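# Place yellow sponge beside the blue foam block

## Task

Set the yellow sponge down on the desk holding the blue foam block, just beside it with only a slight gap. The foam blocks must stay at their original spots and orientation. Nothing new may end up on the floor, and the cartons must stay standing on their desks. The robot must not tip over or finish leaning. The sponge must stay put by itself, not because the robot is holding it.

## Robot and tools

Robot: a Hello Robot Stretch 3 with one arm. It has a two-wheel base (0.33 m long, 0.34 m wide), a lift that slides up and down a mast, and a telescoping arm that reaches out to the robot's right side. To move the gripper forward or back you drive the base, which cannot move sideways. Turns pivot about the point midway between the drive wheels, 0.05 m behind the front edge. With the arm pulled in and the wrist folded, a turn sweeps a circle of radius 0.28 m. An unfolded, level wrist reaches beyond that circle.

Frames: the base frame has its origin on the floor between the drive wheels, with x forward, y to the left and z up. hand_pose is reported in this frame, at the point where the closed fingertips meet. With all wrist joints at 0, that frame's x points up, y points back along the arm toward the mast, and z points to the robot's rear. The odometry frame is the base frame as it was when the scene began. Heading is positive to the left and runs from -3.142 to 3.142. Odometry counts wheel turns, so slipping shows up as travel.

execute_actions: takes "actions", a list holding one action or none. An empty list only reports state and images. An action may contain "base", "joints", or both; they start together. "base" holds exactly one relative command from the current base position: {"translate_m": d}, metres, forward positive, -1 to 1; or {"rotate_rad": d}, radians, counter-clockwise (left) positive, -3.2 to 3.2. "joints" is one object of absolute targets keyed by name: lift_m 0 to 1.1 (arm height); arm_m 0 to 0.52 (extension); wrist_yaw_rad -1.345 to 4.42 (0 along the arm, positive toward the front, 3.0 folded over the base); wrist_pitch_rad -1.57 to 0.451 (0 level, negative tips fingers down); wrist_roll_rad -2.911 to 2.911 (0 fingers side by side); gripper_m -0.089 to 0.179 (bigger is wider; the real fingertip gap is about 0.007 m smaller when nearly closed and 0.025 m smaller when fully open, and zero below 0.007); head_pan_rad -3.953 to 1.73 (0 forward, positive left, -1.57 looks along the arm); head_tilt_rad -1.53 to 0.419 (negative down). The optional "contact_limits" {"arm_m": n}, n a motor effort percentage from 1 to 100, halts the arm when its effort reaches n (or -n while retracting) and caps its holding force until the next action. Smaller n is gentler; too small stops it at once. "cameras" picks the images returned: head_camera, nav_camera, wrist_camera, or all. Omitted or null means all, and [] means none. An unknown key or a value out of range rejects the whole call, and nothing moves. A single action lasts at most 15 s. A joint or base left out of an action may still be driving toward its earlier target.

wait: {"seconds": 0 to 10}. It sends no new command and returns the same report as an empty action.

zoom_image: {"camera", "region": [x0, y0, x1, y1]} in pixels of that camera's most recent full image, with the origin at the top left and at most 504x504. It gives a closer view.

finished_scene: {"scene": number} ends the current scene for good and reports whether it succeeded. The goal must already hold by itself. Ending your reply without a tool call also ends everything.

Result lines: base_status and joint_status tell how each motion ended. "done" means the target was reached; for the base it only means the wheels turned as commanded. "off_target" means it stopped short and may still be pushing. After "contact_stop", "time_out" or "torque_fault", the old target is dropped. The arm and lift contact-stop when they push hard, then go slack until their next command. A slack lift may sag under load or be pushed upward when the fingers close on a surface. Base, wrist and head have no contact stop. A wrist servo that strains for several seconds shuts off for 10 s (torque_fault). on_its_own describes uncommanded behaviour; "held at" there is the target being held. If a call reports a stop, the later calls in that reply are skipped. motor_effort is a percentage, positive toward higher joint values, with the peak in brackets; it is noisy and biased. An effort at rest outside its rest range suggests pushing or a load. Positive wheel effort drives forward. lidar_m gives 12 distances in metres in 30-degree sectors, the 1st straight ahead and going counter-clockwise (4th left, 7th back, 10th right). They are taken in a plane 0.17 m high, range 0.15 to 12 m, and "-" means nothing was seen. It misses glass and thin legs, and the robot's own body may block sectors 5, 6, 9 and 10. wrist_depth_mm (45 to 1000) and head_depth_mm (280 to 4000; the head image is sideways) are 7x7 grids of median depths. base_tilt, in degrees, is positive when leaning forward or right, with a fixed bias of up to about 4 degrees. turned_by_wheels and turned_by_imu give the turn since the last report.

Cameras: head_camera and nav_camera move with the head pan and tilt; wrist_camera rides on the gripper.

Speed: the base is fast only when the arm is stowed (lift_m below 0.30, arm_m below 0.03, wrist_yaw_rad above 2.54). Otherwise it is capped at 0.10 m/s and 0.63 rad/s.

Gripping: command gripper_m below the object's width to grasp it. To let go, open at least 0.02 past the contact value. Neither the reading nor "done" proves an object is held, so check the images. Squeezing too hard triggers a stall guard that eases the force, so send a different value to grip again.

Safety: fold or unfold the wrist only with lift_m between 0.32 and 0.95, pitch -0.4 and roll near 0. Once folded, the lift may go down to 0.25. If yaw is below -0.4, keep pitch at -0.5 or lower. Pushing into something solid with the gripper higher than about 0.45 m can tip the robot, and so can a second push after a contact stop or a raised contact limit. Never drive while the gripper holds, hooks or pushes against something that cannot move. If the robot snags or leans, reverse the last move in small steps, pull the gripper free, and lower lift_m to about 0.2 if needed. Avoid drops, slams, hard hits, knocking cartons over and pushing the foam blocks. Loose objects may sometimes get nudged by outside forces. The robot holds its last command while you think, and base moves count from the last reported position.

Each tool is called after "Request:" as name(argument=value, ...), one argument or row to a line, values as JSON.

## Session

Request:
execute_actions(
  actions=[],
)

Scene clock: 0.00 s.
base_odometry: x=+0.000 y=+0.000 heading=+0.000 (m, m, rad; odometry frame)
turned_by_wheels: +0.000 (rad since the last result)
turned_by_imu: +0.000 (rad since the last result)
base_tilt: forward=-1.8 right=+0.4 (deg)
lidar_m: 2.50 2.19 1.77 1.82 2.06 1.50 2.01 1.76 1.23 1.09 2.26 2.35
head_depth_mm: 1702 2597 2613 2607 2070 2662 2108 / 1704 2703 2733 2754 2144 2748 2099 / 1807 2846 2854 2888 2659 2834 2089 / 1877 2877 3009 3071 3049 2873 2091 / 1900 2907 3187 3182 3233 3055 2061 / 1911 2953 3334 3279 3355 3037 2077 / 1914 2741 2824 2836 2881 2793 2055
base_status: not commanded
joint_positions: lift_m=+0.385 arm_m=+0.000 wrist_yaw_rad=+2.931 wrist_pitch_rad=-0.424 wrist_roll_rad=-0.002 gripper_m=+0.037 head_pan_rad=+0.020 head_tilt_rad=-0.006
joint_status: not commanded
motor_effort: left_wheel=+0 right_wheel=+0 lift_m=+25 arm_m=+1 wrist_yaw_rad=+0 wrist_pitch_rad=+4 wrist_roll_rad=+0 gripper_m=+0 head_pan_rad=+0 head_tilt_rad=+1 (%)
hand_pose: x=+0.0256 y=+0.0741 z=+0.3963 quat_wxyz=(+0.221, +0.702, +0.076, +0.673) (m; base frame)
wrist_depth_mm: - - - - - - - / - - - - - - - / - - - - - - - / - - 980 955 922 909 903 / 813 - 784 779 785 739 728 / 671 662 - 629 - 620 595 / 572 567 - 555 536 532 529
pictures: head_camera (sideways: a quarter turn clockwise sets it upright), nav_camera (sideways: a quarter turn counterclockwise sets it upright), wrist_camera
Images, in order (width x height): head_camera 896x504, nav_camera 672x504, wrist_camera 644x364.

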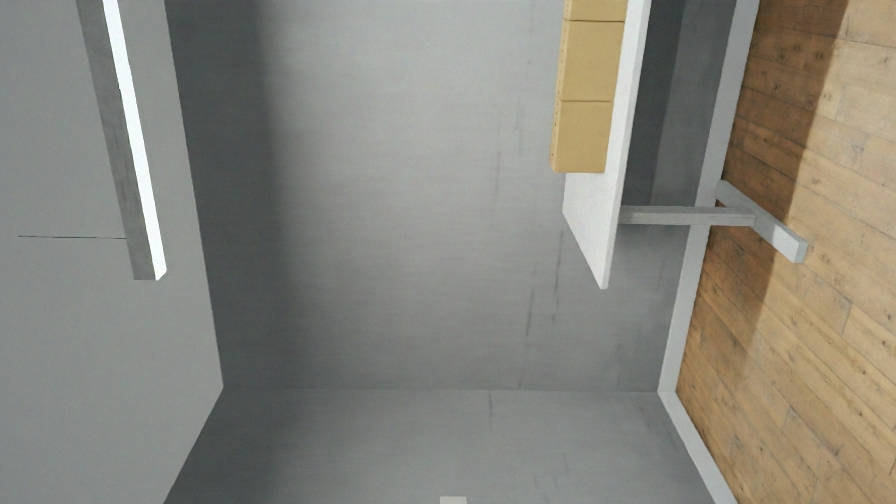

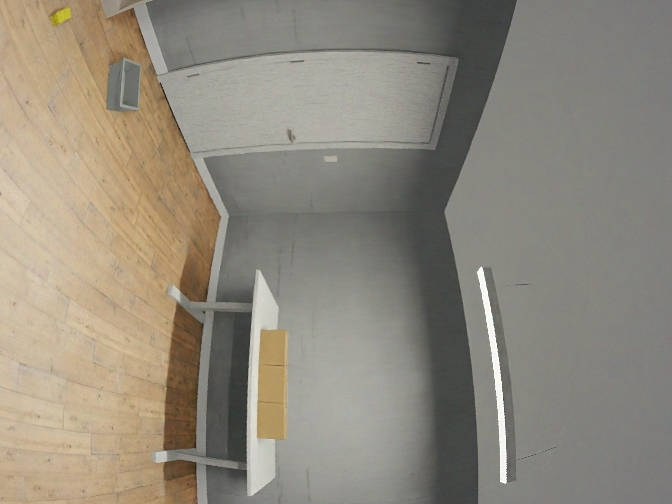

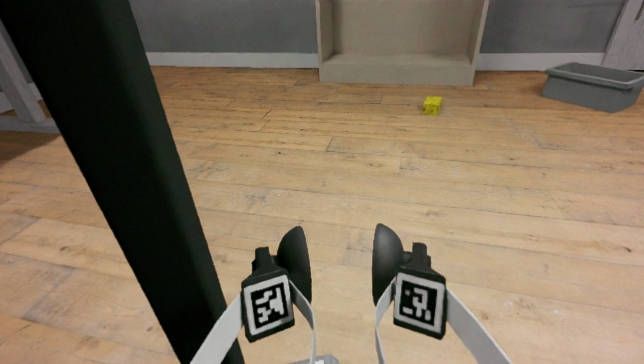

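Request:
execute_actions(
  actions=[
    {"joints":{"head_pan_rad":1.3,"head_tilt_rad":-0.6}},
  ],
  cameras=["head_camera","nav_camera"],
)

Request:
execute_actions(
  actions=[
    {"joints":{"head_pan_rad":-1.0,"head_tilt_rad":-0.5}},
  ],
  cameras=["head_camera","nav_camera"],
)

Request:
execute_actions(
  actions=[
    {"joints":{"head_pan_rad":-2.8,"head_tilt_rad":-0.5}},
  ],
  cameras=["head_camera","nav_camera"],
)

Scene clock: 1.93 s.
base_odometry: x=+0.000 y=+0.000 heading=+0.000 (m, m, rad; odometry frame)
turned_by_wheels: +0.000 (rad since the last result)
turned_by_imu: +0.000 (rad since the last result)
base_tilt: forward=-1.6 right=+0.6 (deg)
lidar_m: 2.50 2.18 1.77 1.81 2.05 1.50 2.01 1.77 1.23 1.09 2.27 2.35
head_depth_mm: 1606 1812 2097 2239 1775 1454 1227 / 1651 1785 2021 2122 1774 1443 1215 / 1692 1818 2073 2116 1766 1424 1213 / 1686 1858 2132 2154 1736 1424 1209 / 1681 1854 2137 2135 1748 1413 1202 / 1818 2025 2254 2227 1736 1404 1194 / 1843 2052 2333 2218 1714 1401 1184
base_status: not commanded
joint_positions: lift_m=+0.385 arm_m=+0.000 wrist_yaw_rad=+2.931 wrist_pitch_rad=-0.424 wrist_roll_rad=-0.002 gripper_m=+0.037 head_pan_rad=+1.293 head_tilt_rad=-0.592
joint_status: all done
motor_effort: left_wheel=+0(0) right_wheel=+0(1) lift_m=+26(25) arm_m=+0(1) wrist_yaw_rad=+0(0) wrist_pitch_rad=+4(4) wrist_roll_rad=+0(0) gripper_m=+0(1) head_pan_rad=+4(55) head_tilt_rad=-4(31) (%)
hand_pose: x=+0.0256 y=+0.0741 z=+0.3963 quat_wxyz=(+0.221, +0.702, +0.076, +0.673) (m; base frame)
wrist_depth_mm: - - - - - - - / - - - - - - - / - - - - - - - / - - 970 939 929 910 884 / 823 - 802 761 768 740 718 / 684 661 - 639 - 614 612 / 576 579 - 560 524 533 530
pictures: head_camera (sideways: a quarter turn clockwise sets it upright), nav_camera (sideways: a quarter turn counterclockwise sets it upright)
Images, in order (width x height): head_camera 896x504, nav_camera 672x504.

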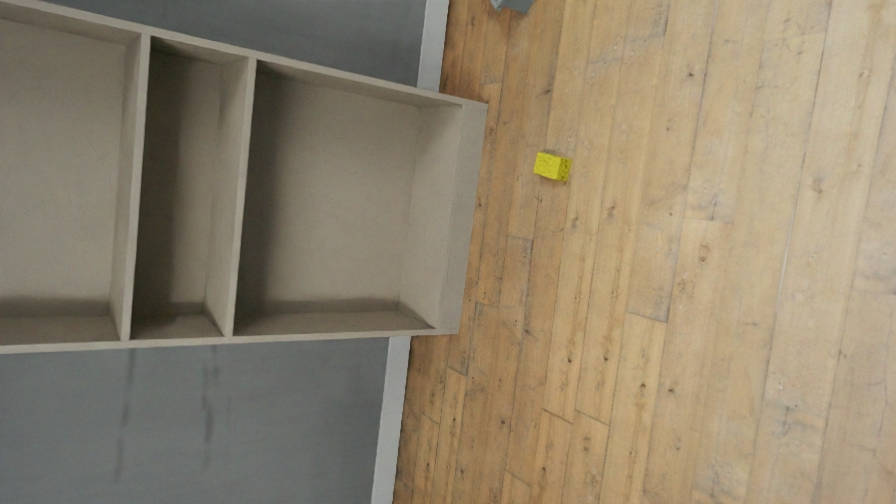

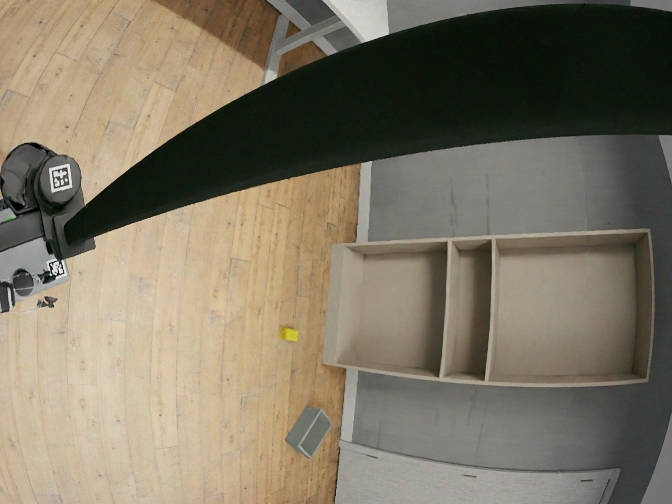

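Scene clock: 3.53 s.
base_odometry: x=+0.000 y=+0.000 heading=+0.000 (m, m, rad; odometry frame)
turned_by_wheels: +0.000 (rad since the last result)
turned_by_imu: +0.000 (rad since the last result)
base_tilt: forward=-1.9 right=+0.5 (deg)
lidar_m: 2.50 2.18 1.77 1.82 2.06 1.49 2.00 1.76 1.23 1.09 2.27 2.35
head_depth_mm: 1799 1900 1286 1186 1816 1498 1280 / 1992 2129 2179 1726 1851 1530 1265 / 2258 2413 2570 2490 1925 1532 1261 / 2613 2847 3101 2620 1907 1514 1257 / 2619 2862 3189 2562 1896 1497 1253 / 2507 2706 2938 2557 1898 1500 1252 / 2361 2570 2759 2536 1883 1501 1242
base_status: not commanded
joint_positions: lift_m=+0.385 arm_m=+0.000 wrist_yaw_rad=+2.931 wrist_pitch_rad=-0.424 wrist_roll_rad=-0.002 gripper_m=+0.037 head_pan_rad=-0.993 head_tilt_rad=-0.508
joint_status: all done
motor_effort: left_wheel=+0(0) right_wheel=+0(1) lift_m=+25(26) arm_m=+0(0) wrist_yaw_rad=+1(0) wrist_pitch_rad=+4(4) wrist_roll_rad=+0(0) gripper_m=-1(0) head_pan_rad=-4(55) head_tilt_rad=+3(17) (%)
hand_pose: x=+0.0256 y=+0.0741 z=+0.3963 quat_wxyz=(+0.221, +0.702, +0.076, +0.673) (m; base frame)
wrist_depth_mm: - - - - - - - / - - - - - - - / - - - - - - - / - - 976 938 895 913 885 / 829 - 771 769 776 734 720 / 666 645 - 623 - 624 602 / 571 569 - 551 523 533 523
pictures: head_camera (sideways: a quarter turn clockwise sets it upright), nav_camera (sideways: a quarter turn counterclockwise sets it upright)
Images, in order (width x height): head_camera 896x504, nav_camera 672x504.

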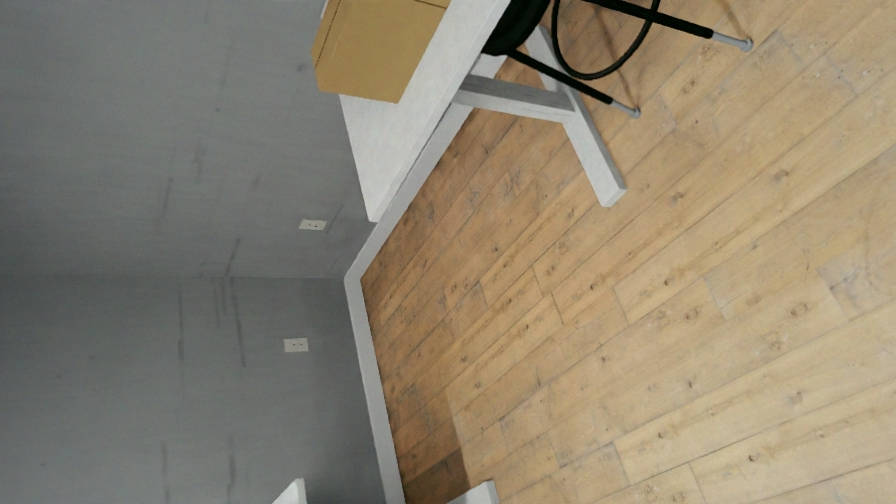

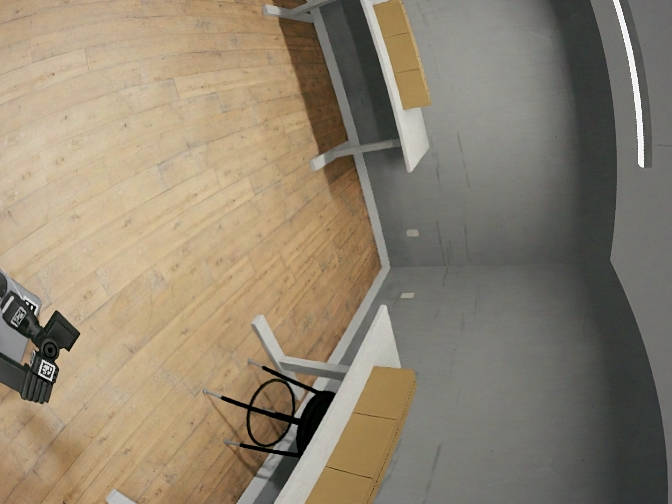

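Scene clock: 4.93 s.
base_odometry: x=+0.000 y=+0.000 heading=+0.000 (m, m, rad; odometry frame)
turned_by_wheels: +0.000 (rad since the last result)
turned_by_imu: +0.000 (rad since the last result)
base_tilt: forward=-1.9 right=+0.6 (deg)
lidar_m: 2.50 2.18 1.77 1.82 2.06 1.50 2.01 1.76 1.23 1.09 2.27 2.34
head_depth_mm: 1795 1913 2052 2202 1950 1536 1276 / 1929 2070 2248 2393 1947 1535 1268 / 2103 2265 2461 2538 1923 1519 1255 / 2021 2235 2527 2589 1902 1527 1259 / 1833 2021 2228 2389 1902 1501 1251 / 1674 1839 1977 2196 1898 1494 1248 / 1545 1670 1808 1985 1885 1485 1245
base_status: not commanded
joint_positions: lift_m=+0.385 arm_m=+0.000 wrist_yaw_rad=+2.931 wrist_pitch_rad=-0.424 wrist_roll_rad=-0.002 gripper_m=+0.037 head_pan_rad=-2.793 head_tilt_rad=-0.508
joint_status: all done
motor_effort: left_wheel=+0(1) right_wheel=+0(0) lift_m=+26(25) arm_m=+0(0) wrist_yaw_rad=+1(1) wrist_pitch_rad=+4(4) wrist_roll_rad=+0(0) gripper_m=-1(0) head_pan_rad=-5(53) head_tilt_rad=+3(3) (%)
hand_pose: x=+0.0256 y=+0.0741 z=+0.3963 quat_wxyz=(+0.221, +0.702, +0.076, +0.673) (m; base frame)
wrist_depth_mm: - - - - - - - / - - - - - - - / - - - - - - - / - - 995 950 938 914 892 / 820 - 801 778 775 738 737 / 667 665 - 639 - 619 605 / 575 560 - 554 522 536 528
pictures: head_camera (sideways: a quarter turn clockwise sets it upright), nav_camera (sideways: a quarter turn counterclockwise sets it upright)
Images, in order (width x height): head_camera 896x504, nav_camera 672x504.

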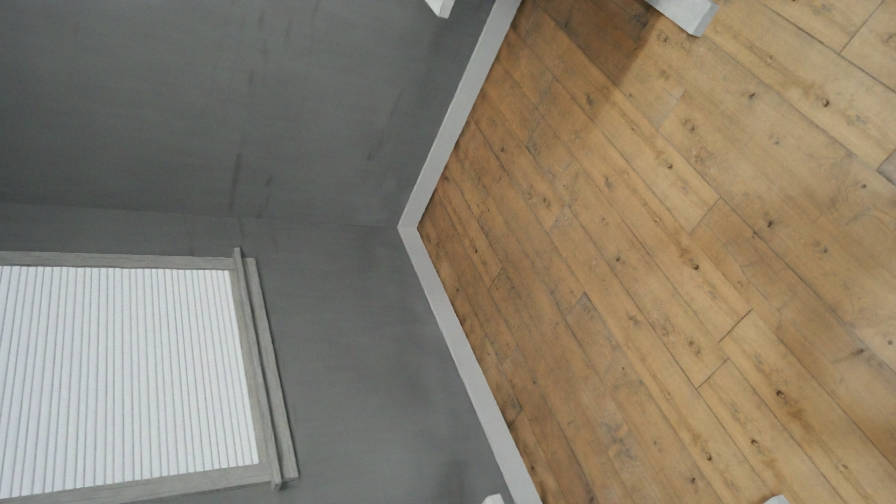

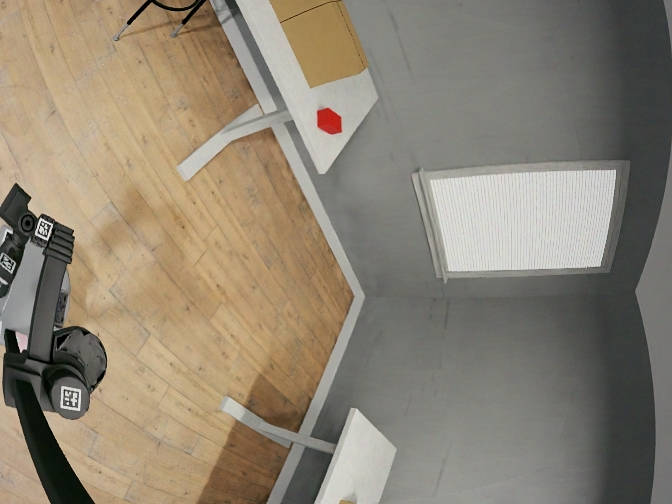

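Request:
execute_actions(
  actions=[
    {"joints":{"head_pan_rad":-3.8,"head_tilt_rad":-0.4}},
  ],
  cameras=["head_camera","nav_camera"],
)

Scene clock: 6.33 s.
base_odometry: x=+0.000 y=+0.000 heading=+0.000 (m, m, rad; odometry frame)
turned_by_wheels: +0.000 (rad since the last result)
turned_by_imu: +0.000 (rad since the last result)
base_tilt: forward=-1.8 right=+0.6 (deg)
lidar_m: 2.50 2.18 1.77 1.82 2.07 1.50 2.01 1.77 1.23 1.09 2.25 2.34
head_depth_mm: 1825 - - - - - - / 1799 1950 2047 1501 2266 - - / 1748 1888 2011 1468 2166 1661 1342 / 1692 1846 1931 1404 2175 1658 1340 / 1653 1795 1904 1371 2146 1645 1325 / 1605 1744 1860 1327 2128 1634 1326 / 1589 1707 1811 1368 2078 1625 1318
base_status: not commanded
joint_positions: lift_m=+0.385 arm_m=+0.000 wrist_yaw_rad=+2.931 wrist_pitch_rad=-0.424 wrist_roll_rad=-0.002 gripper_m=+0.037 head_pan_rad=-3.793 head_tilt_rad=-0.409
joint_status: all done
motor_effort: left_wheel=+0(0) right_wheel=+0(0) lift_m=+26(25) arm_m=+0(0) wrist_yaw_rad=+2(1) wrist_pitch_rad=+4(3) wrist_roll_rad=+0(0) gripper_m=+0(0) head_pan_rad=-5(53) head_tilt_rad=+4(12) (%)
hand_pose: x=+0.0256 y=+0.0741 z=+0.3963 quat_wxyz=(+0.221, +0.702, +0.076, +0.673) (m; base frame)
wrist_depth_mm: - - - - - - - / - - - - - - - / - - - - - - - / - - 975 932 929 914 892 / 823 - 770 778 778 733 714 / 680 670 - 630 - 630 608 / 570 569 - 560 526 534 539
pictures: head_camera (sideways: a quarter turn clockwise sets it upright), nav_camera (sideways: a quarter turn counterclockwise sets it upright)
Images, in order (width x height): head_camera 896x504, nav_camera 672x504.

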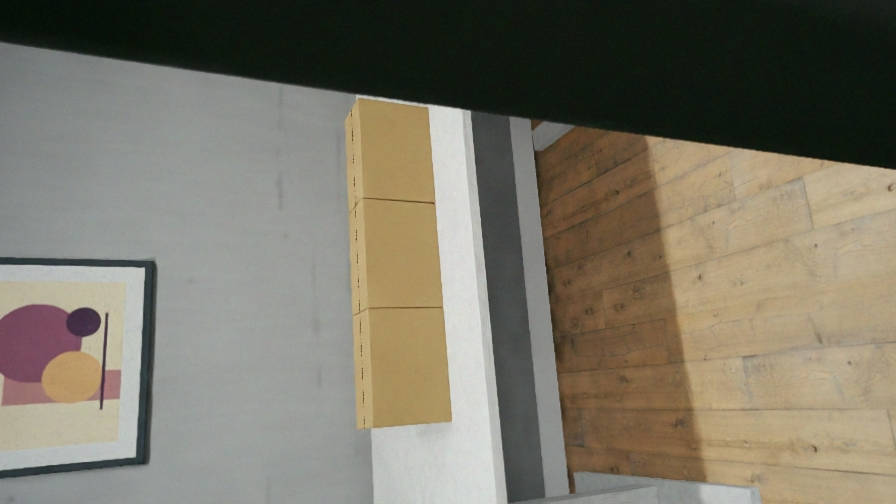

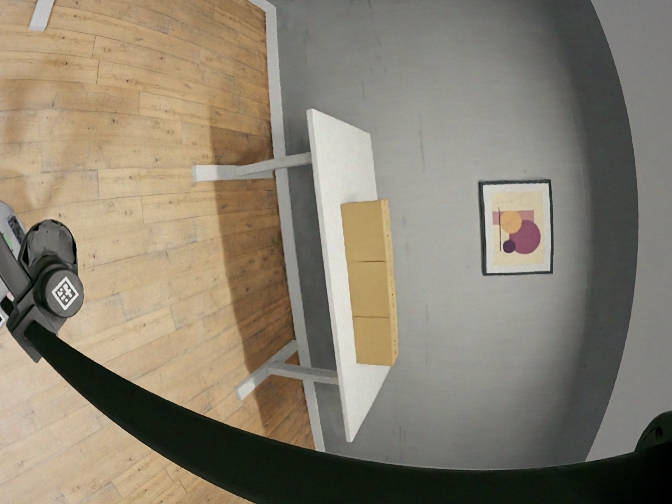

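Request:
execute_actions(
  actions=[
    {"joints":{"lift_m":0.28,"head_pan_rad":-0.5,"head_tilt_rad":-0.7}},
  ],
  cameras=[],
)

Request:
execute_actions(
  actions=[
    {"base":{"rotate_rad":1.45}},
  ],
  cameras=["head_camera"],
)

Request:
execute_actions(
  actions=[
    {"base":{"translate_m":1.0},"joints":{"head_pan_rad":-1.1,"head_tilt_rad":-1.1}},
  ],
  cameras=["head_camera","nav_camera"],
)

Scene clock: 9.93 s.
base_odometry: x=+0.000 y=+0.000 heading=+0.000 (m, m, rad; odometry frame)
turned_by_wheels: +0.000 (rad since the last result)
turned_by_imu: +0.000 (rad since the last result)
base_tilt: forward=-1.9 right=+0.5 (deg)
lidar_m: 2.50 2.18 1.77 1.82 2.05 1.49 2.00 1.76 1.23 1.09 2.26 2.34
head_depth_mm: 2459 2753 2691 2047 1633 1361 1173 / 2413 2778 2646 2006 1622 1357 1167 / 2428 2744 2643 1993 1617 1350 1166 / 2365 2342 2583 1995 1606 1343 1158 / 2264 2677 2584 1980 1599 1340 1149 / 2239 2655 2562 1959 1575 1329 1147 / 2245 2636 2526 1951 1577 1324 1146
base_status: not commanded
joint_positions: lift_m=+0.280 arm_m=+0.000 wrist_yaw_rad=+2.931 wrist_pitch_rad=-0.425 wrist_roll_rad=-0.002 gripper_m=+0.037 head_pan_rad=-0.507 head_tilt_rad=-0.691
joint_status: all done
motor_effort: left_wheel=-1(0) right_wheel=+0(0) lift_m=+17(22) arm_m=+0(0) wrist_yaw_rad=+0(1) wrist_pitch_rad=+5(4) wrist_roll_rad=+0(0) gripper_m=+0(0) head_pan_rad=+5(55) head_tilt_rad=-4(23) (%)
hand_pose: x=+0.0255 y=+0.0739 z=+0.2914 quat_wxyz=(+0.221, +0.702, +0.076, +0.672) (m; base frame)
wrist_depth_mm: - - - - - - - / - - - - - - - / - - - - 970 916 902 / 830 - 799 758 739 726 713 / 645 - 635 615 635 588 568 / 538 527 - 509 - 495 492 / 455 469 - - 424 426 425
pictures: none
No camera images: the call's "cameras" was empty. Leave "cameras" out to get every camera's image.

Scene clock: 12.10 s.
base_odometry: x=+0.000 y=+0.000 heading=+1.450 (m, m, rad; odometry frame)
turned_by_wheels: +1.450 (rad since the last result)
turned_by_imu: +1.435 (rad since the last result)
base_tilt: forward=-1.7 right=+0.7 (deg)
lidar_m: 1.82 1.77 1.96 1.49 1.84 1.23 1.09 1.32 2.35 2.50 2.27 1.77
head_depth_mm: 1912 2158 2448 2041 1634 1357 1170 / 1867 2138 2377 1978 1620 1361 1168 / 1821 2080 2362 1982 1619 1348 1163 / 1776 2001 2310 2002 1603 1335 1160 / 1699 1934 2184 1972 1590 1333 1153 / 1683 1883 2145 1973 1584 1329 1145 / 1643 1842 2074 1939 1574 1322 1141
base_status: done
joint_positions: lift_m=+0.280 arm_m=+0.000 wrist_yaw_rad=+2.931 wrist_pitch_rad=-0.425 wrist_roll_rad=-0.002 gripper_m=+0.037 head_pan_rad=-0.507 head_tilt_rad=-0.692
joint_status: not commanded
motor_effort: left_wheel=-1(9) right_wheel=+1(8) lift_m=+18(16) arm_m=+0(0) wrist_yaw_rad=+0(0) wrist_pitch_rad=+4(4) wrist_roll_rad=+0(1) gripper_m=+1(0) head_pan_rad=+4(5) head_tilt_rad=-3(4) (%)
hand_pose: x=+0.0255 y=+0.0739 z=+0.2914 quat_wxyz=(+0.221, +0.702, +0.076, +0.672) (m; base frame)
wrist_depth_mm: - - - - - - - / - - - - - - - / - - - - 991 958 913 / 833 - 786 776 736 717 694 / 660 - 628 610 623 577 578 / 550 528 - 511 - 504 488 / 458 472 - - 423 425 423
pictures: head_camera (sideways: a quarter turn clockwise sets it upright)
Images, in order (width x height): head_camera 896x504.

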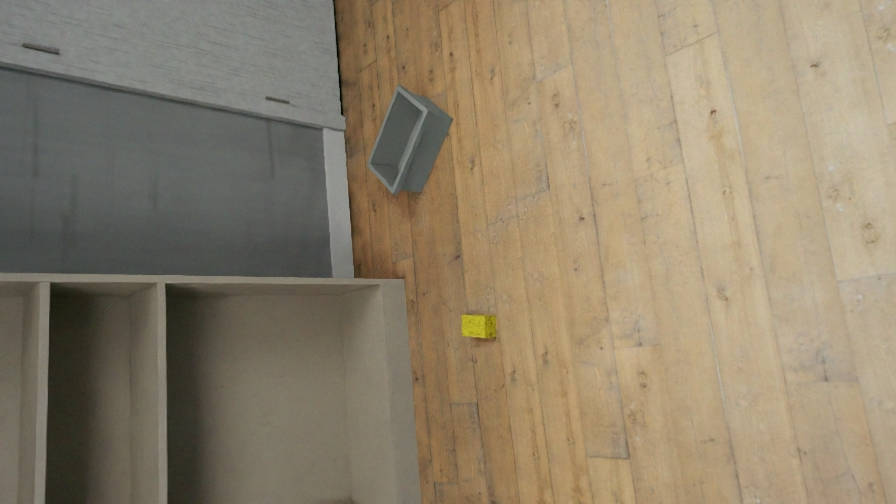

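Scene clock: 17.13 s.
base_odometry: x=+0.121 y=+0.993 heading=+1.450 (m, m, rad; odometry frame)
turned_by_wheels: +0.000 (rad since the last result)
turned_by_imu: -0.002 (rad since the last result)
base_tilt: forward=-1.7 right=+0.4 (deg)
lidar_m: 0.83 1.40 1.16 1.61 1.97 2.16 2.30 2.95 2.69 1.94 1.03 1.08
head_depth_mm: 2075 1835 1632 1461 1319 1206 1108 / 1981 1836 1586 1441 1313 1202 1099 / 1767 1800 1574 1438 1300 1228 - / 1603 1779 1588 1435 1294 - - / 1337 1363 1517 1427 1292 1177 - / 1122 1404 1471 1407 1280 1169 1077 / 1118 1308 1421 1379 1271 1170 1073
base_status: done
joint_positions: lift_m=+0.280 arm_m=+0.000 wrist_yaw_rad=+2.931 wrist_pitch_rad=-0.425 wrist_roll_rad=-0.002 gripper_m=+0.037 head_pan_rad=-1.094 head_tilt_rad=-1.087
joint_status: all done
motor_effort: left_wheel=-2(5) right_wheel=+1(6) lift_m=+18(17) arm_m=+0(0) wrist_yaw_rad=+1(1) wrist_pitch_rad=+4(4) wrist_roll_rad=+0(0) gripper_m=+0(0) head_pan_rad=-3(45) head_tilt_rad=-6(28) (%)
hand_pose: x=+0.0255 y=+0.0739 z=+0.2913 quat_wxyz=(+0.221, +0.702, +0.076, +0.672) (m; base frame)
wrist_depth_mm: - - - - - - - / - - - - - - - / - - - - 965 952 904 / 812 - 779 743 756 730 719 / 649 - 616 622 619 582 582 / 538 528 - 512 - 494 492 / 456 467 - - 418 427 425
pictures: head_camera (sideways: a quarter turn clockwise sets it upright), nav_camera (sideways: a quarter turn counterclockwise sets it upright)
Images, in order (width x height): head_camera 896x504, nav_camera 672x504.

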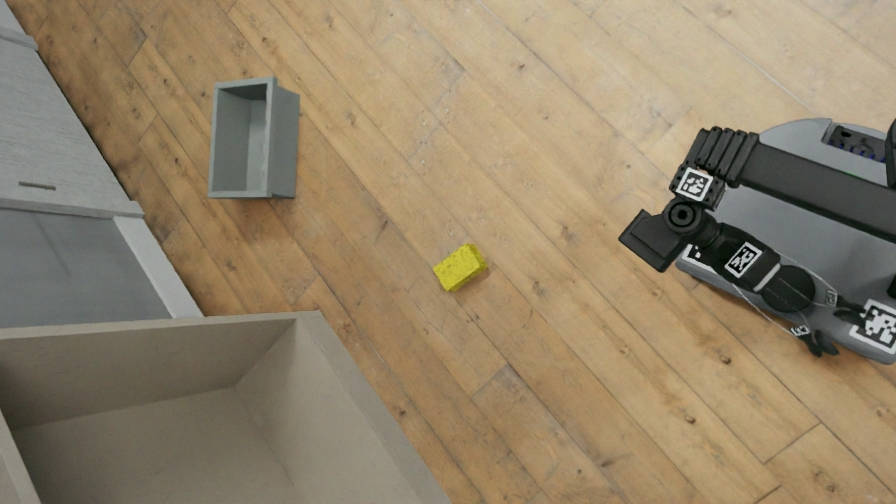

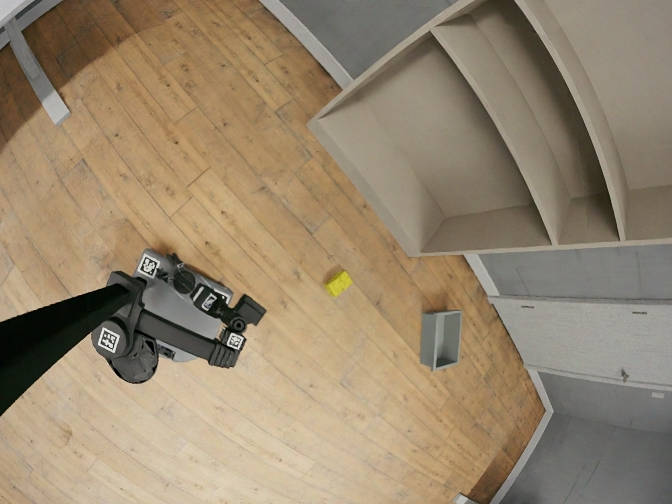

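Request:
execute_actions(
  actions=[
    {"base":{"translate_m":0.3},"joints":{"lift_m":0.34,"head_pan_rad":-1.57,"gripper_m":0.15}},
  ],
  cameras=[],
)

Request:
execute_actions(
  actions=[
    {"joints":{"wrist_yaw_rad":0.0,"arm_m":0.1}},
  ],
  cameras=[],
)

Request:
execute_actions(
  actions=[
    {"joints":{"wrist_pitch_rad":-1.5,"arm_m":0.2}},
  ],
)

Scene clock: 22.10 s.
base_odometry: x=+0.157 y=+1.291 heading=+1.450 (m, m, rad; odometry frame)
turned_by_wheels: +0.000 (rad since the last result)
turned_by_imu: -0.001 (rad since the last result)
base_tilt: forward=-1.8 right=+0.5 (deg)
lidar_m: 0.86 1.05 1.51 1.08 1.85 2.44 2.45 3.17 2.81 0.91 0.88 0.53
head_depth_mm: 2118 1850 1623 1451 1317 1205 1136 / 2107 1815 1613 1449 1306 1197 - / 2087 1824 1614 1439 1303 - - / 2070 1804 1572 1425 1312 - - / 1964 1803 1583 1421 1291 1175 1084 / 1617 1729 1414 1392 1286 1170 1084 / 895 1070 1373 1311 1258 1167 1078
base_status: done
joint_positions: lift_m=+0.340 arm_m=+0.000 wrist_yaw_rad=+2.931 wrist_pitch_rad=-0.426 wrist_roll_rad=-0.002 gripper_m=+0.150 head_pan_rad=-1.564 head_tilt_rad=-1.087
joint_status: all done
motor_effort: left_wheel=-2(9) right_wheel=+1(6) lift_m=+31(33) arm_m=-1(1) wrist_yaw_rad=+1(1) wrist_pitch_rad=+4(4) wrist_roll_rad=+0(0) gripper_m=+1(99) head_pan_rad=-4(42) head_tilt_rad=-5(6) (%)
hand_pose: x=+0.0255 y=+0.0739 z=+0.3506 quat_wxyz=(+0.222, +0.702, +0.076, +0.672) (m; base frame)
wrist_depth_mm: - - - - - - - / - - - - - - - / - - - - - - - / 927 - 891 843 856 825 792 / 740 - 710 695 698 681 657 / 605 631 585 577 576 567 573 / 529 - 521 525 492 486 475
pictures: none
No camera images: the call's "cameras" was empty. Leave "cameras" out to get every camera's image.

Scene clock: 24.57 s.
base_odometry: x=+0.157 y=+1.291 heading=+1.450 (m, m, rad; odometry frame)
turned_by_wheels: +0.000 (rad since the last result)
turned_by_imu: +0.000 (rad since the last result)
base_tilt: forward=-1.6 right=+0.5 (deg)
lidar_m: 0.86 1.05 1.51 1.08 1.85 2.44 2.44 3.16 2.81 0.91 0.88 0.54
head_depth_mm: 2118 1848 1624 1452 1313 1207 1131 / 2091 1823 1633 1447 1309 1193 - / 2089 1807 1602 1444 1318 - - / 2059 1797 1563 1443 - 1223 - / 1948 1797 1582 1431 1291 1188 1089 / 1624 1734 1410 1396 1279 1172 1082 / 895 1072 1371 1309 1254 1163 1079
base_status: not commanded
joint_positions: lift_m=+0.340 arm_m=+0.100 wrist_yaw_rad=+0.003 wrist_pitch_rad=-0.426 wrist_roll_rad=-0.002 gripper_m=+0.150 head_pan_rad=-1.564 head_tilt_rad=-1.087
joint_status: all done
motor_effort: left_wheel=-2(1) right_wheel=+2(1) lift_m=+31(31) arm_m=+6(7) wrist_yaw_rad=-3(3) wrist_pitch_rad=+4(4) wrist_roll_rad=+0(0) gripper_m=+0(1) head_pan_rad=-4(4) head_tilt_rad=-6(6) (%)
hand_pose: x=-0.0208 y=-0.4680 z=+0.3506 quat_wxyz=(+0.692, +0.151, -0.690, -0.148) (m; base frame)
wrist_depth_mm: 538 505 - - - - - / 579 540 - - - - - / 613 600 - - - - - / 634 661 891 866 854 816 793 / 589 577 682 701 680 697 657 / 483 503 588 577 572 574 573 / 433 487 507 505 494 488 475
pictures: none
No camera images: the call's "cameras" was empty. Leave "cameras" out to get every camera's image.

Scene clock: 26.53 s.
base_odometry: x=+0.157 y=+1.291 heading=+1.450 (m, m, rad; odometry frame)
turned_by_wheels: +0.000 (rad since the last result)
turned_by_imu: +0.000 (rad since the last result)
base_tilt: forward=-1.7 right=+0.6 (deg)
lidar_m: 0.86 1.05 1.50 1.08 1.85 2.44 2.44 3.16 2.80 0.91 0.88 0.53
head_depth_mm: 2125 1832 1635 1461 1315 1204 1133 / 2114 1832 1606 1451 1307 1196 - / 2074 1821 1611 1455 1317 - - / 2076 1795 1573 1461 1274 1221 - / 1964 1800 1582 1418 1288 1186 1090 / 1624 1725 1420 1390 1280 1170 1084 / 897 1070 1373 1313 1257 1164 1078
base_status: not commanded
joint_positions: lift_m=+0.340 arm_m=+0.200 wrist_yaw_rad=+0.002 wrist_pitch_rad=-1.495 wrist_roll_rad=-0.002 gripper_m=+0.150 head_pan_rad=-1.564 head_tilt_rad=-1.087
joint_status: all done
motor_effort: left_wheel=-2(2) right_wheel=+1(2) lift_m=+31(31) arm_m=+7(7) wrist_yaw_rad=-2(3) wrist_pitch_rad=-2(4) wrist_roll_rad=+0(0) gripper_m=+0(1) head_pan_rad=-5(4) head_tilt_rad=-5(6) (%)
hand_pose: x=-0.0216 y=-0.3399 z=+0.2211 quat_wxyz=(+0.520, +0.482, -0.517, -0.480) (m; base frame)
wrist_depth_mm: 379 375 370 371 366 363 360 / 381 376 378 370 367 368 361 / 382 386 381 376 371 369 370 / 388 387 386 379 379 378 369 / 395 387 391 386 381 378 376 / 402 397 390 390 383 385 376 / 406 400 397 388 389 389 387
pictures: head_camera (sideways: a quarter turn clockwise sets it upright), nav_camera (sideways: a quarter turn counterclockwise sets it upright), wrist_camera
Images, in order (width x height): head_camera 896x504, nav_camera 672x504, wrist_camera 644x364.

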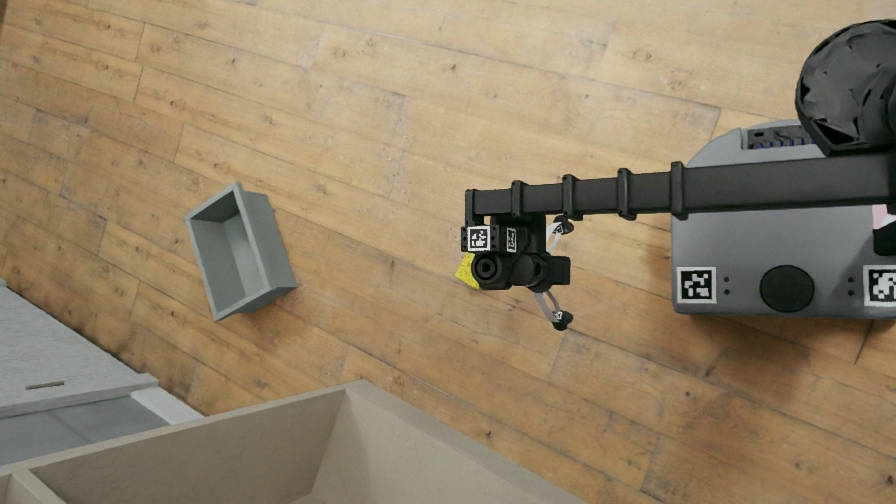

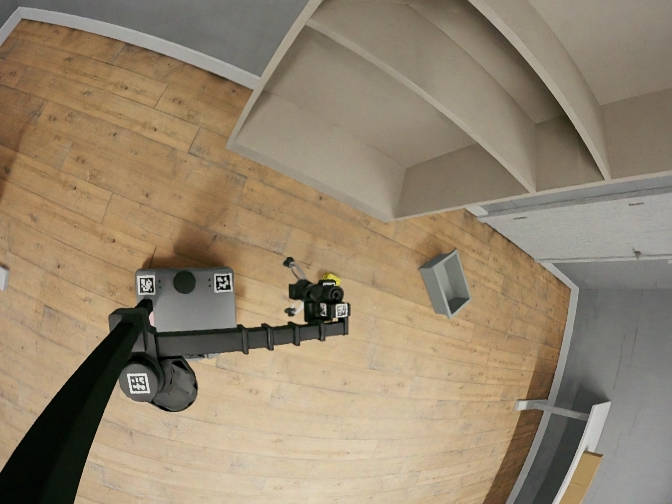

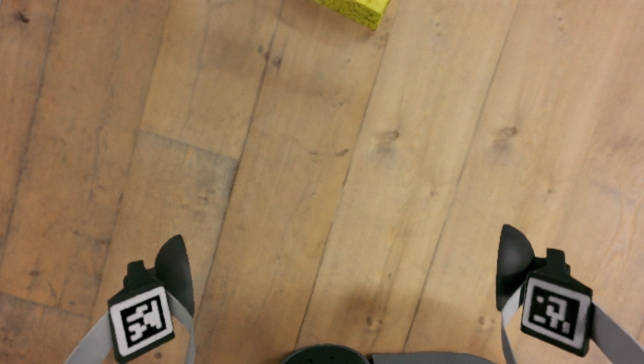

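Request:
execute_actions(
  actions=[
    {"joints":{"arm_m":0.4,"lift_m":0.3}},
  ],
  cameras=["wrist_camera","head_camera"],
)

Scene clock: 29.53 s.
base_odometry: x=+0.157 y=+1.291 heading=+1.450 (m, m, rad; odometry frame)
turned_by_wheels: +0.000 (rad since the last result)
turned_by_imu: +0.000 (rad since the last result)
base_tilt: forward=-1.8 right=+0.7 (deg)
lidar_m: 0.86 1.05 1.51 1.08 1.84 2.44 2.44 3.16 2.80 0.91 0.87 0.54
head_depth_mm: 2111 1851 1627 1460 1316 1207 1120 / 2118 1824 1612 1445 1309 1203 - / 2069 1821 1612 1442 1304 - - / 2066 1794 1608 1366 1298 1221 - / 1957 1778 1584 1421 1286 1193 1088 / 1620 1733 1425 1392 1283 1171 1084 / 895 1069 1368 1315 1265 1161 1080
base_status: not commanded
joint_positions: lift_m=+0.300 arm_m=+0.400 wrist_yaw_rad=+0.002 wrist_pitch_rad=-1.496 wrist_roll_rad=-0.002 gripper_m=+0.150 head_pan_rad=-1.564 head_tilt_rad=-1.087
joint_status: all done
motor_effort: left_wheel=-2(2) right_wheel=+1(2) lift_m=+17(25) arm_m=+6(7) wrist_yaw_rad=-1(3) wrist_pitch_rad=-2(2) wrist_roll_rad=+0(0) gripper_m=+0(1) head_pan_rad=-5(4) head_tilt_rad=-7(6) (%)
hand_pose: x=-0.0216 y=-0.5396 z=+0.1817 quat_wxyz=(+0.519, +0.482, -0.517, -0.481) (m; base frame)
wrist_depth_mm: 340 335 333 330 327 325 323 / 343 340 338 334 331 327 326 / 344 340 341 336 336 332 329 / 346 349 344 341 297 336 331 / 354 348 348 343 338 337 333 / 359 354 353 350 346 343 341 / 365 360 355 354 353 346 349
pictures: head_camera (sideways: a quarter turn clockwise sets it upright), wrist_camera
Images, in order (width x height): head_camera 896x504, wrist_camera 644x364.

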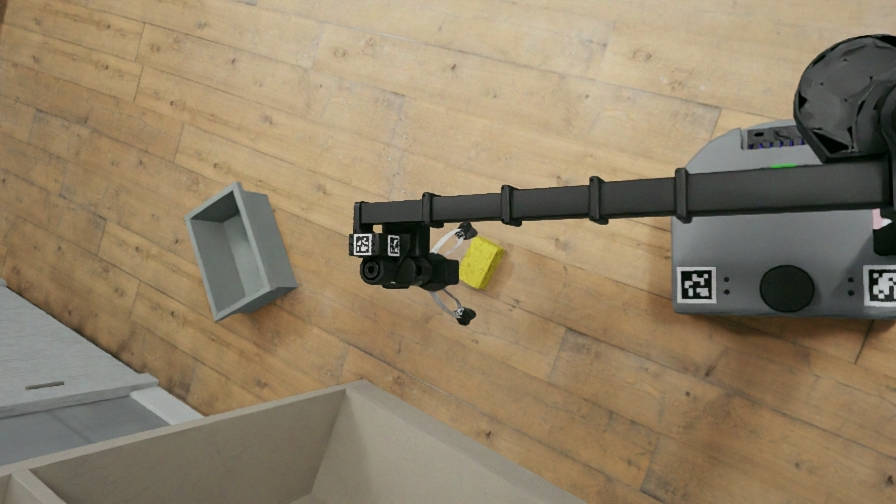

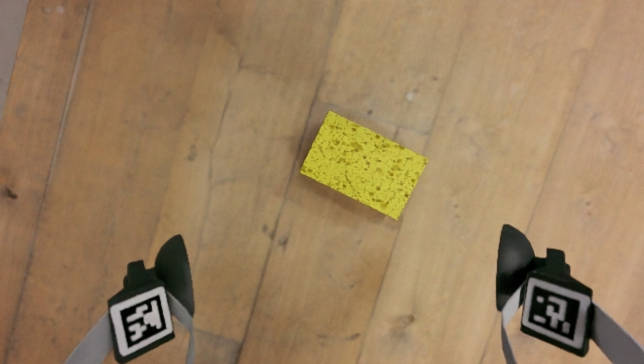

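Request:
execute_actions(
  actions=[
    {"base":{"translate_m":-0.025},"joints":{"arm_m":0.44,"lift_m":0.24,"wrist_roll_rad":-1.13}},
  ],
  cameras=["wrist_camera","head_camera"],
)

Scene clock: 32.53 s.
base_odometry: x=+0.154 y=+1.266 heading=+1.450 (m, m, rad; odometry frame)
turned_by_wheels: +0.000 (rad since the last result)
turned_by_imu: +0.000 (rad since the last result)
base_tilt: forward=-1.8 right=+0.4 (deg)
lidar_m: 0.88 1.08 1.51 1.08 1.86 2.42 2.35 3.14 2.79 1.52 0.90 0.56
head_depth_mm: 2115 1840 1624 1453 1313 1203 1107 / 2113 1848 1606 1451 1318 1198 - / 2079 1827 1595 1437 1307 - - / 2064 1738 1595 1366 1295 1222 - / 1972 1797 1567 1420 1287 1183 1088 / 1665 1737 1534 1405 1283 1173 1084 / 1342 1080 1378 1328 1270 1168 1079
base_status: done
joint_positions: lift_m=+0.240 arm_m=+0.440 wrist_yaw_rad=+0.001 wrist_pitch_rad=-1.497 wrist_roll_rad=-1.124 gripper_m=+0.150 head_pan_rad=-1.564 head_tilt_rad=-1.087
joint_status: all done
motor_effort: left_wheel=-2(8) right_wheel=+1(3) lift_m=+18(17) arm_m=+7(6) wrist_yaw_rad=-2(1) wrist_pitch_rad=-2(1) wrist_roll_rad=-3(4) gripper_m=-1(1) head_pan_rad=-4(4) head_tilt_rad=-5(6) (%)
hand_pose: x=-0.0215 y=-0.5796 z=+0.1217 quat_wxyz=(+0.715, +0.664, -0.162, -0.151) (m; base frame)
wrist_depth_mm: 260 263 265 267 269 273 273 / 264 264 268 270 274 274 275 / 267 273 272 276 280 282 284 / 272 275 279 238 282 285 285 / 279 280 283 240 288 290 291 / 280 282 287 289 291 295 298 / 287 292 290 296 297 301 305
pictures: head_camera (sideways: a quarter turn clockwise sets it upright), wrist_camera
Images, in order (width x height): head_camera 896x504, wrist_camera 644x364.

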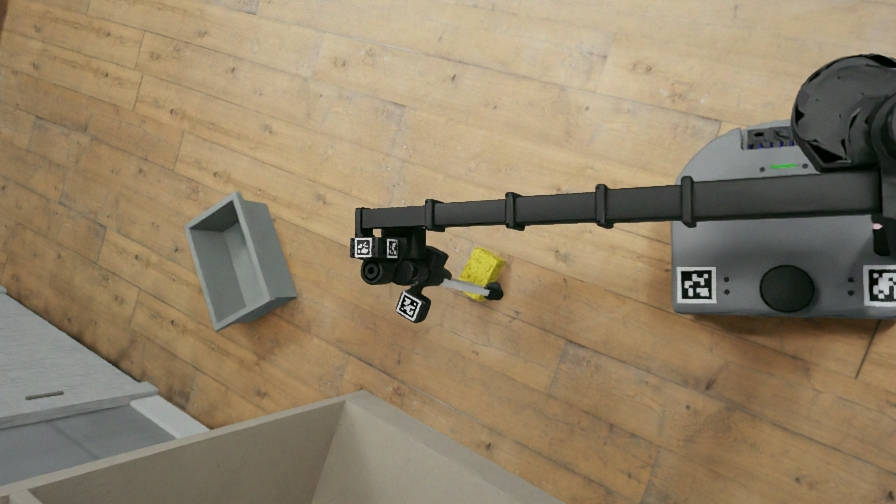

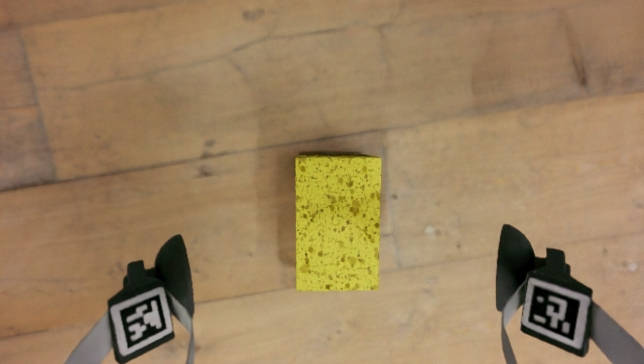

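Request:
execute_actions(
  actions=[
    {"joints":{"lift_m":0.15}},
  ],
  cameras=["wrist_camera"],
)

Scene clock: 34.50 s.
base_odometry: x=+0.154 y=+1.266 heading=+1.450 (m, m, rad; odometry frame)
turned_by_wheels: +0.000 (rad since the last result)
turned_by_imu: +0.000 (rad since the last result)
base_tilt: forward=-1.8 right=+0.8 (deg)
lidar_m: 0.88 1.08 1.51 1.09 1.86 2.42 2.35 3.15 2.79 1.53 0.90 0.56
head_depth_mm: 2112 1850 1625 1458 1317 1202 1106 / 2103 1840 1613 1450 1313 1198 1121 / 2088 1816 1600 1431 1294 1223 - / 2084 1736 1593 1371 1292 - - / 1977 1785 1577 1416 1285 1187 1083 / 1657 1732 1527 1407 1276 1169 1080 / 1344 1082 1374 1333 1271 1169 1079
base_status: not commanded
joint_positions: lift_m=+0.150 arm_m=+0.440 wrist_yaw_rad=+0.001 wrist_pitch_rad=-1.497 wrist_roll_rad=-1.124 gripper_m=+0.150 head_pan_rad=-1.564 head_tilt_rad=-1.087
joint_status: all done
motor_effort: left_wheel=-1(1) right_wheel=+2(2) lift_m=+17(18) arm_m=+7(7) wrist_yaw_rad=-2(2) wrist_pitch_rad=-1(2) wrist_roll_rad=-3(3) gripper_m=+0(0) head_pan_rad=-4(4) head_tilt_rad=-6(6) (%)
hand_pose: x=-0.0215 y=-0.5796 z=+0.0317 quat_wxyz=(+0.715, +0.664, -0.161, -0.150) (m; base frame)
wrist_depth_mm: 177 179 180 181 182 184 185 / 179 181 182 183 185 188 190 / 183 184 186 186 189 191 192 / 185 187 188 145 176 193 195 / 189 189 192 148 150 197 199 / 191 192 195 151 153 200 202 / 195 198 199 154 155 204 206
pictures: wrist_camera
Images, in order (width x height): wrist_camera 644x364.

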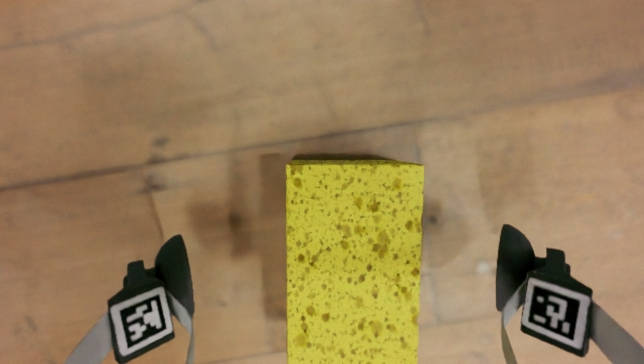

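Request:
execute_actions(
  actions=[
    {"joints":{"lift_m":0.142,"gripper_m":0.03}},
  ],
  cameras=["wrist_camera","head_camera"],
)

Scene clock: 36.53 s.
base_odometry: x=+0.154 y=+1.266 heading=+1.450 (m, m, rad; odometry frame)
turned_by_wheels: +0.000 (rad since the last result)
turned_by_imu: +0.000 (rad since the last result)
base_tilt: forward=-1.7 right=+0.4 (deg)
lidar_m: 0.88 1.08 1.51 1.09 1.87 2.41 2.36 3.13 2.80 1.52 0.90 0.56
head_depth_mm: 2110 1847 1639 1463 1325 1201 1110 / 2101 1833 1623 1449 1307 1200 1124 / 2077 1825 1591 1443 1309 1217 - / 2047 1731 1584 1381 1302 - - / 1968 1786 1575 1419 1288 1194 1085 / 1665 1744 1531 1414 1279 1170 1080 / 1337 1083 1377 1327 1270 1169 1073
base_status: not commanded
joint_positions: lift_m=+0.142 arm_m=+0.440 wrist_yaw_rad=+0.001 wrist_pitch_rad=-1.497 wrist_roll_rad=-1.124 gripper_m=+0.031 head_pan_rad=-1.564 head_tilt_rad=-1.087
joint_status: all done
motor_effort: left_wheel=-2(2) right_wheel=+2(2) lift_m=+18(17) arm_m=+7(6) wrist_yaw_rad=-1(1) wrist_pitch_rad=-2(2) wrist_roll_rad=-3(3) gripper_m=-18(100) head_pan_rad=-4(4) head_tilt_rad=-7(6) (%)
hand_pose: x=-0.0215 y=-0.5796 z=+0.0237 quat_wxyz=(+0.715, +0.664, -0.161, -0.150) (m; base frame)
wrist_depth_mm: 169 170 172 174 176 177 177 / 171 173 175 177 179 179 182 / 174 176 178 179 181 183 185 / 177 179 179 135 182 186 188 / 181 183 183 137 139 190 192 / 183 185 185 139 140 193 195 / 187 188 192 142 144 196 197
pictures: head_camera (sideways: a quarter turn clockwise sets it upright), wrist_camera
Images, in order (width x height): head_camera 896x504, wrist_camera 644x364.

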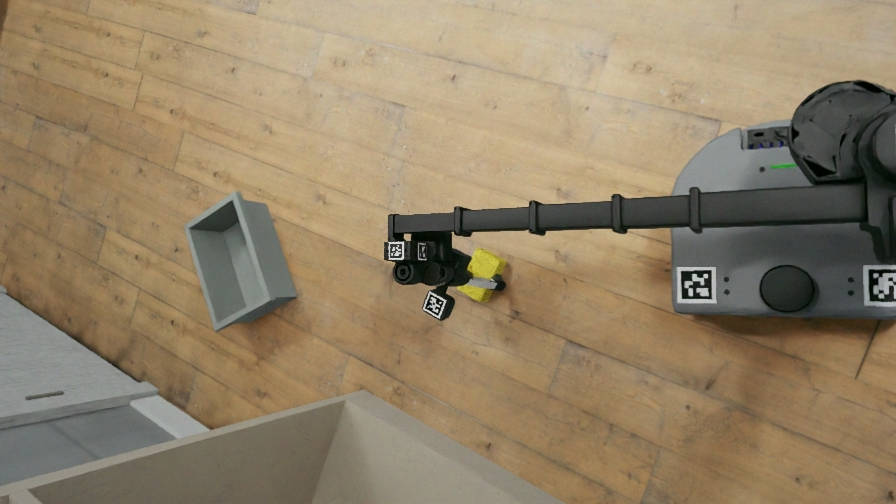

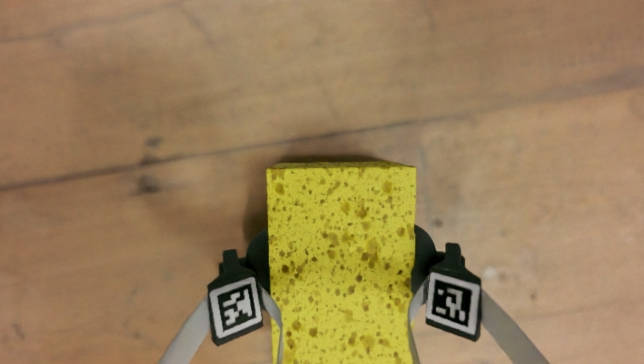

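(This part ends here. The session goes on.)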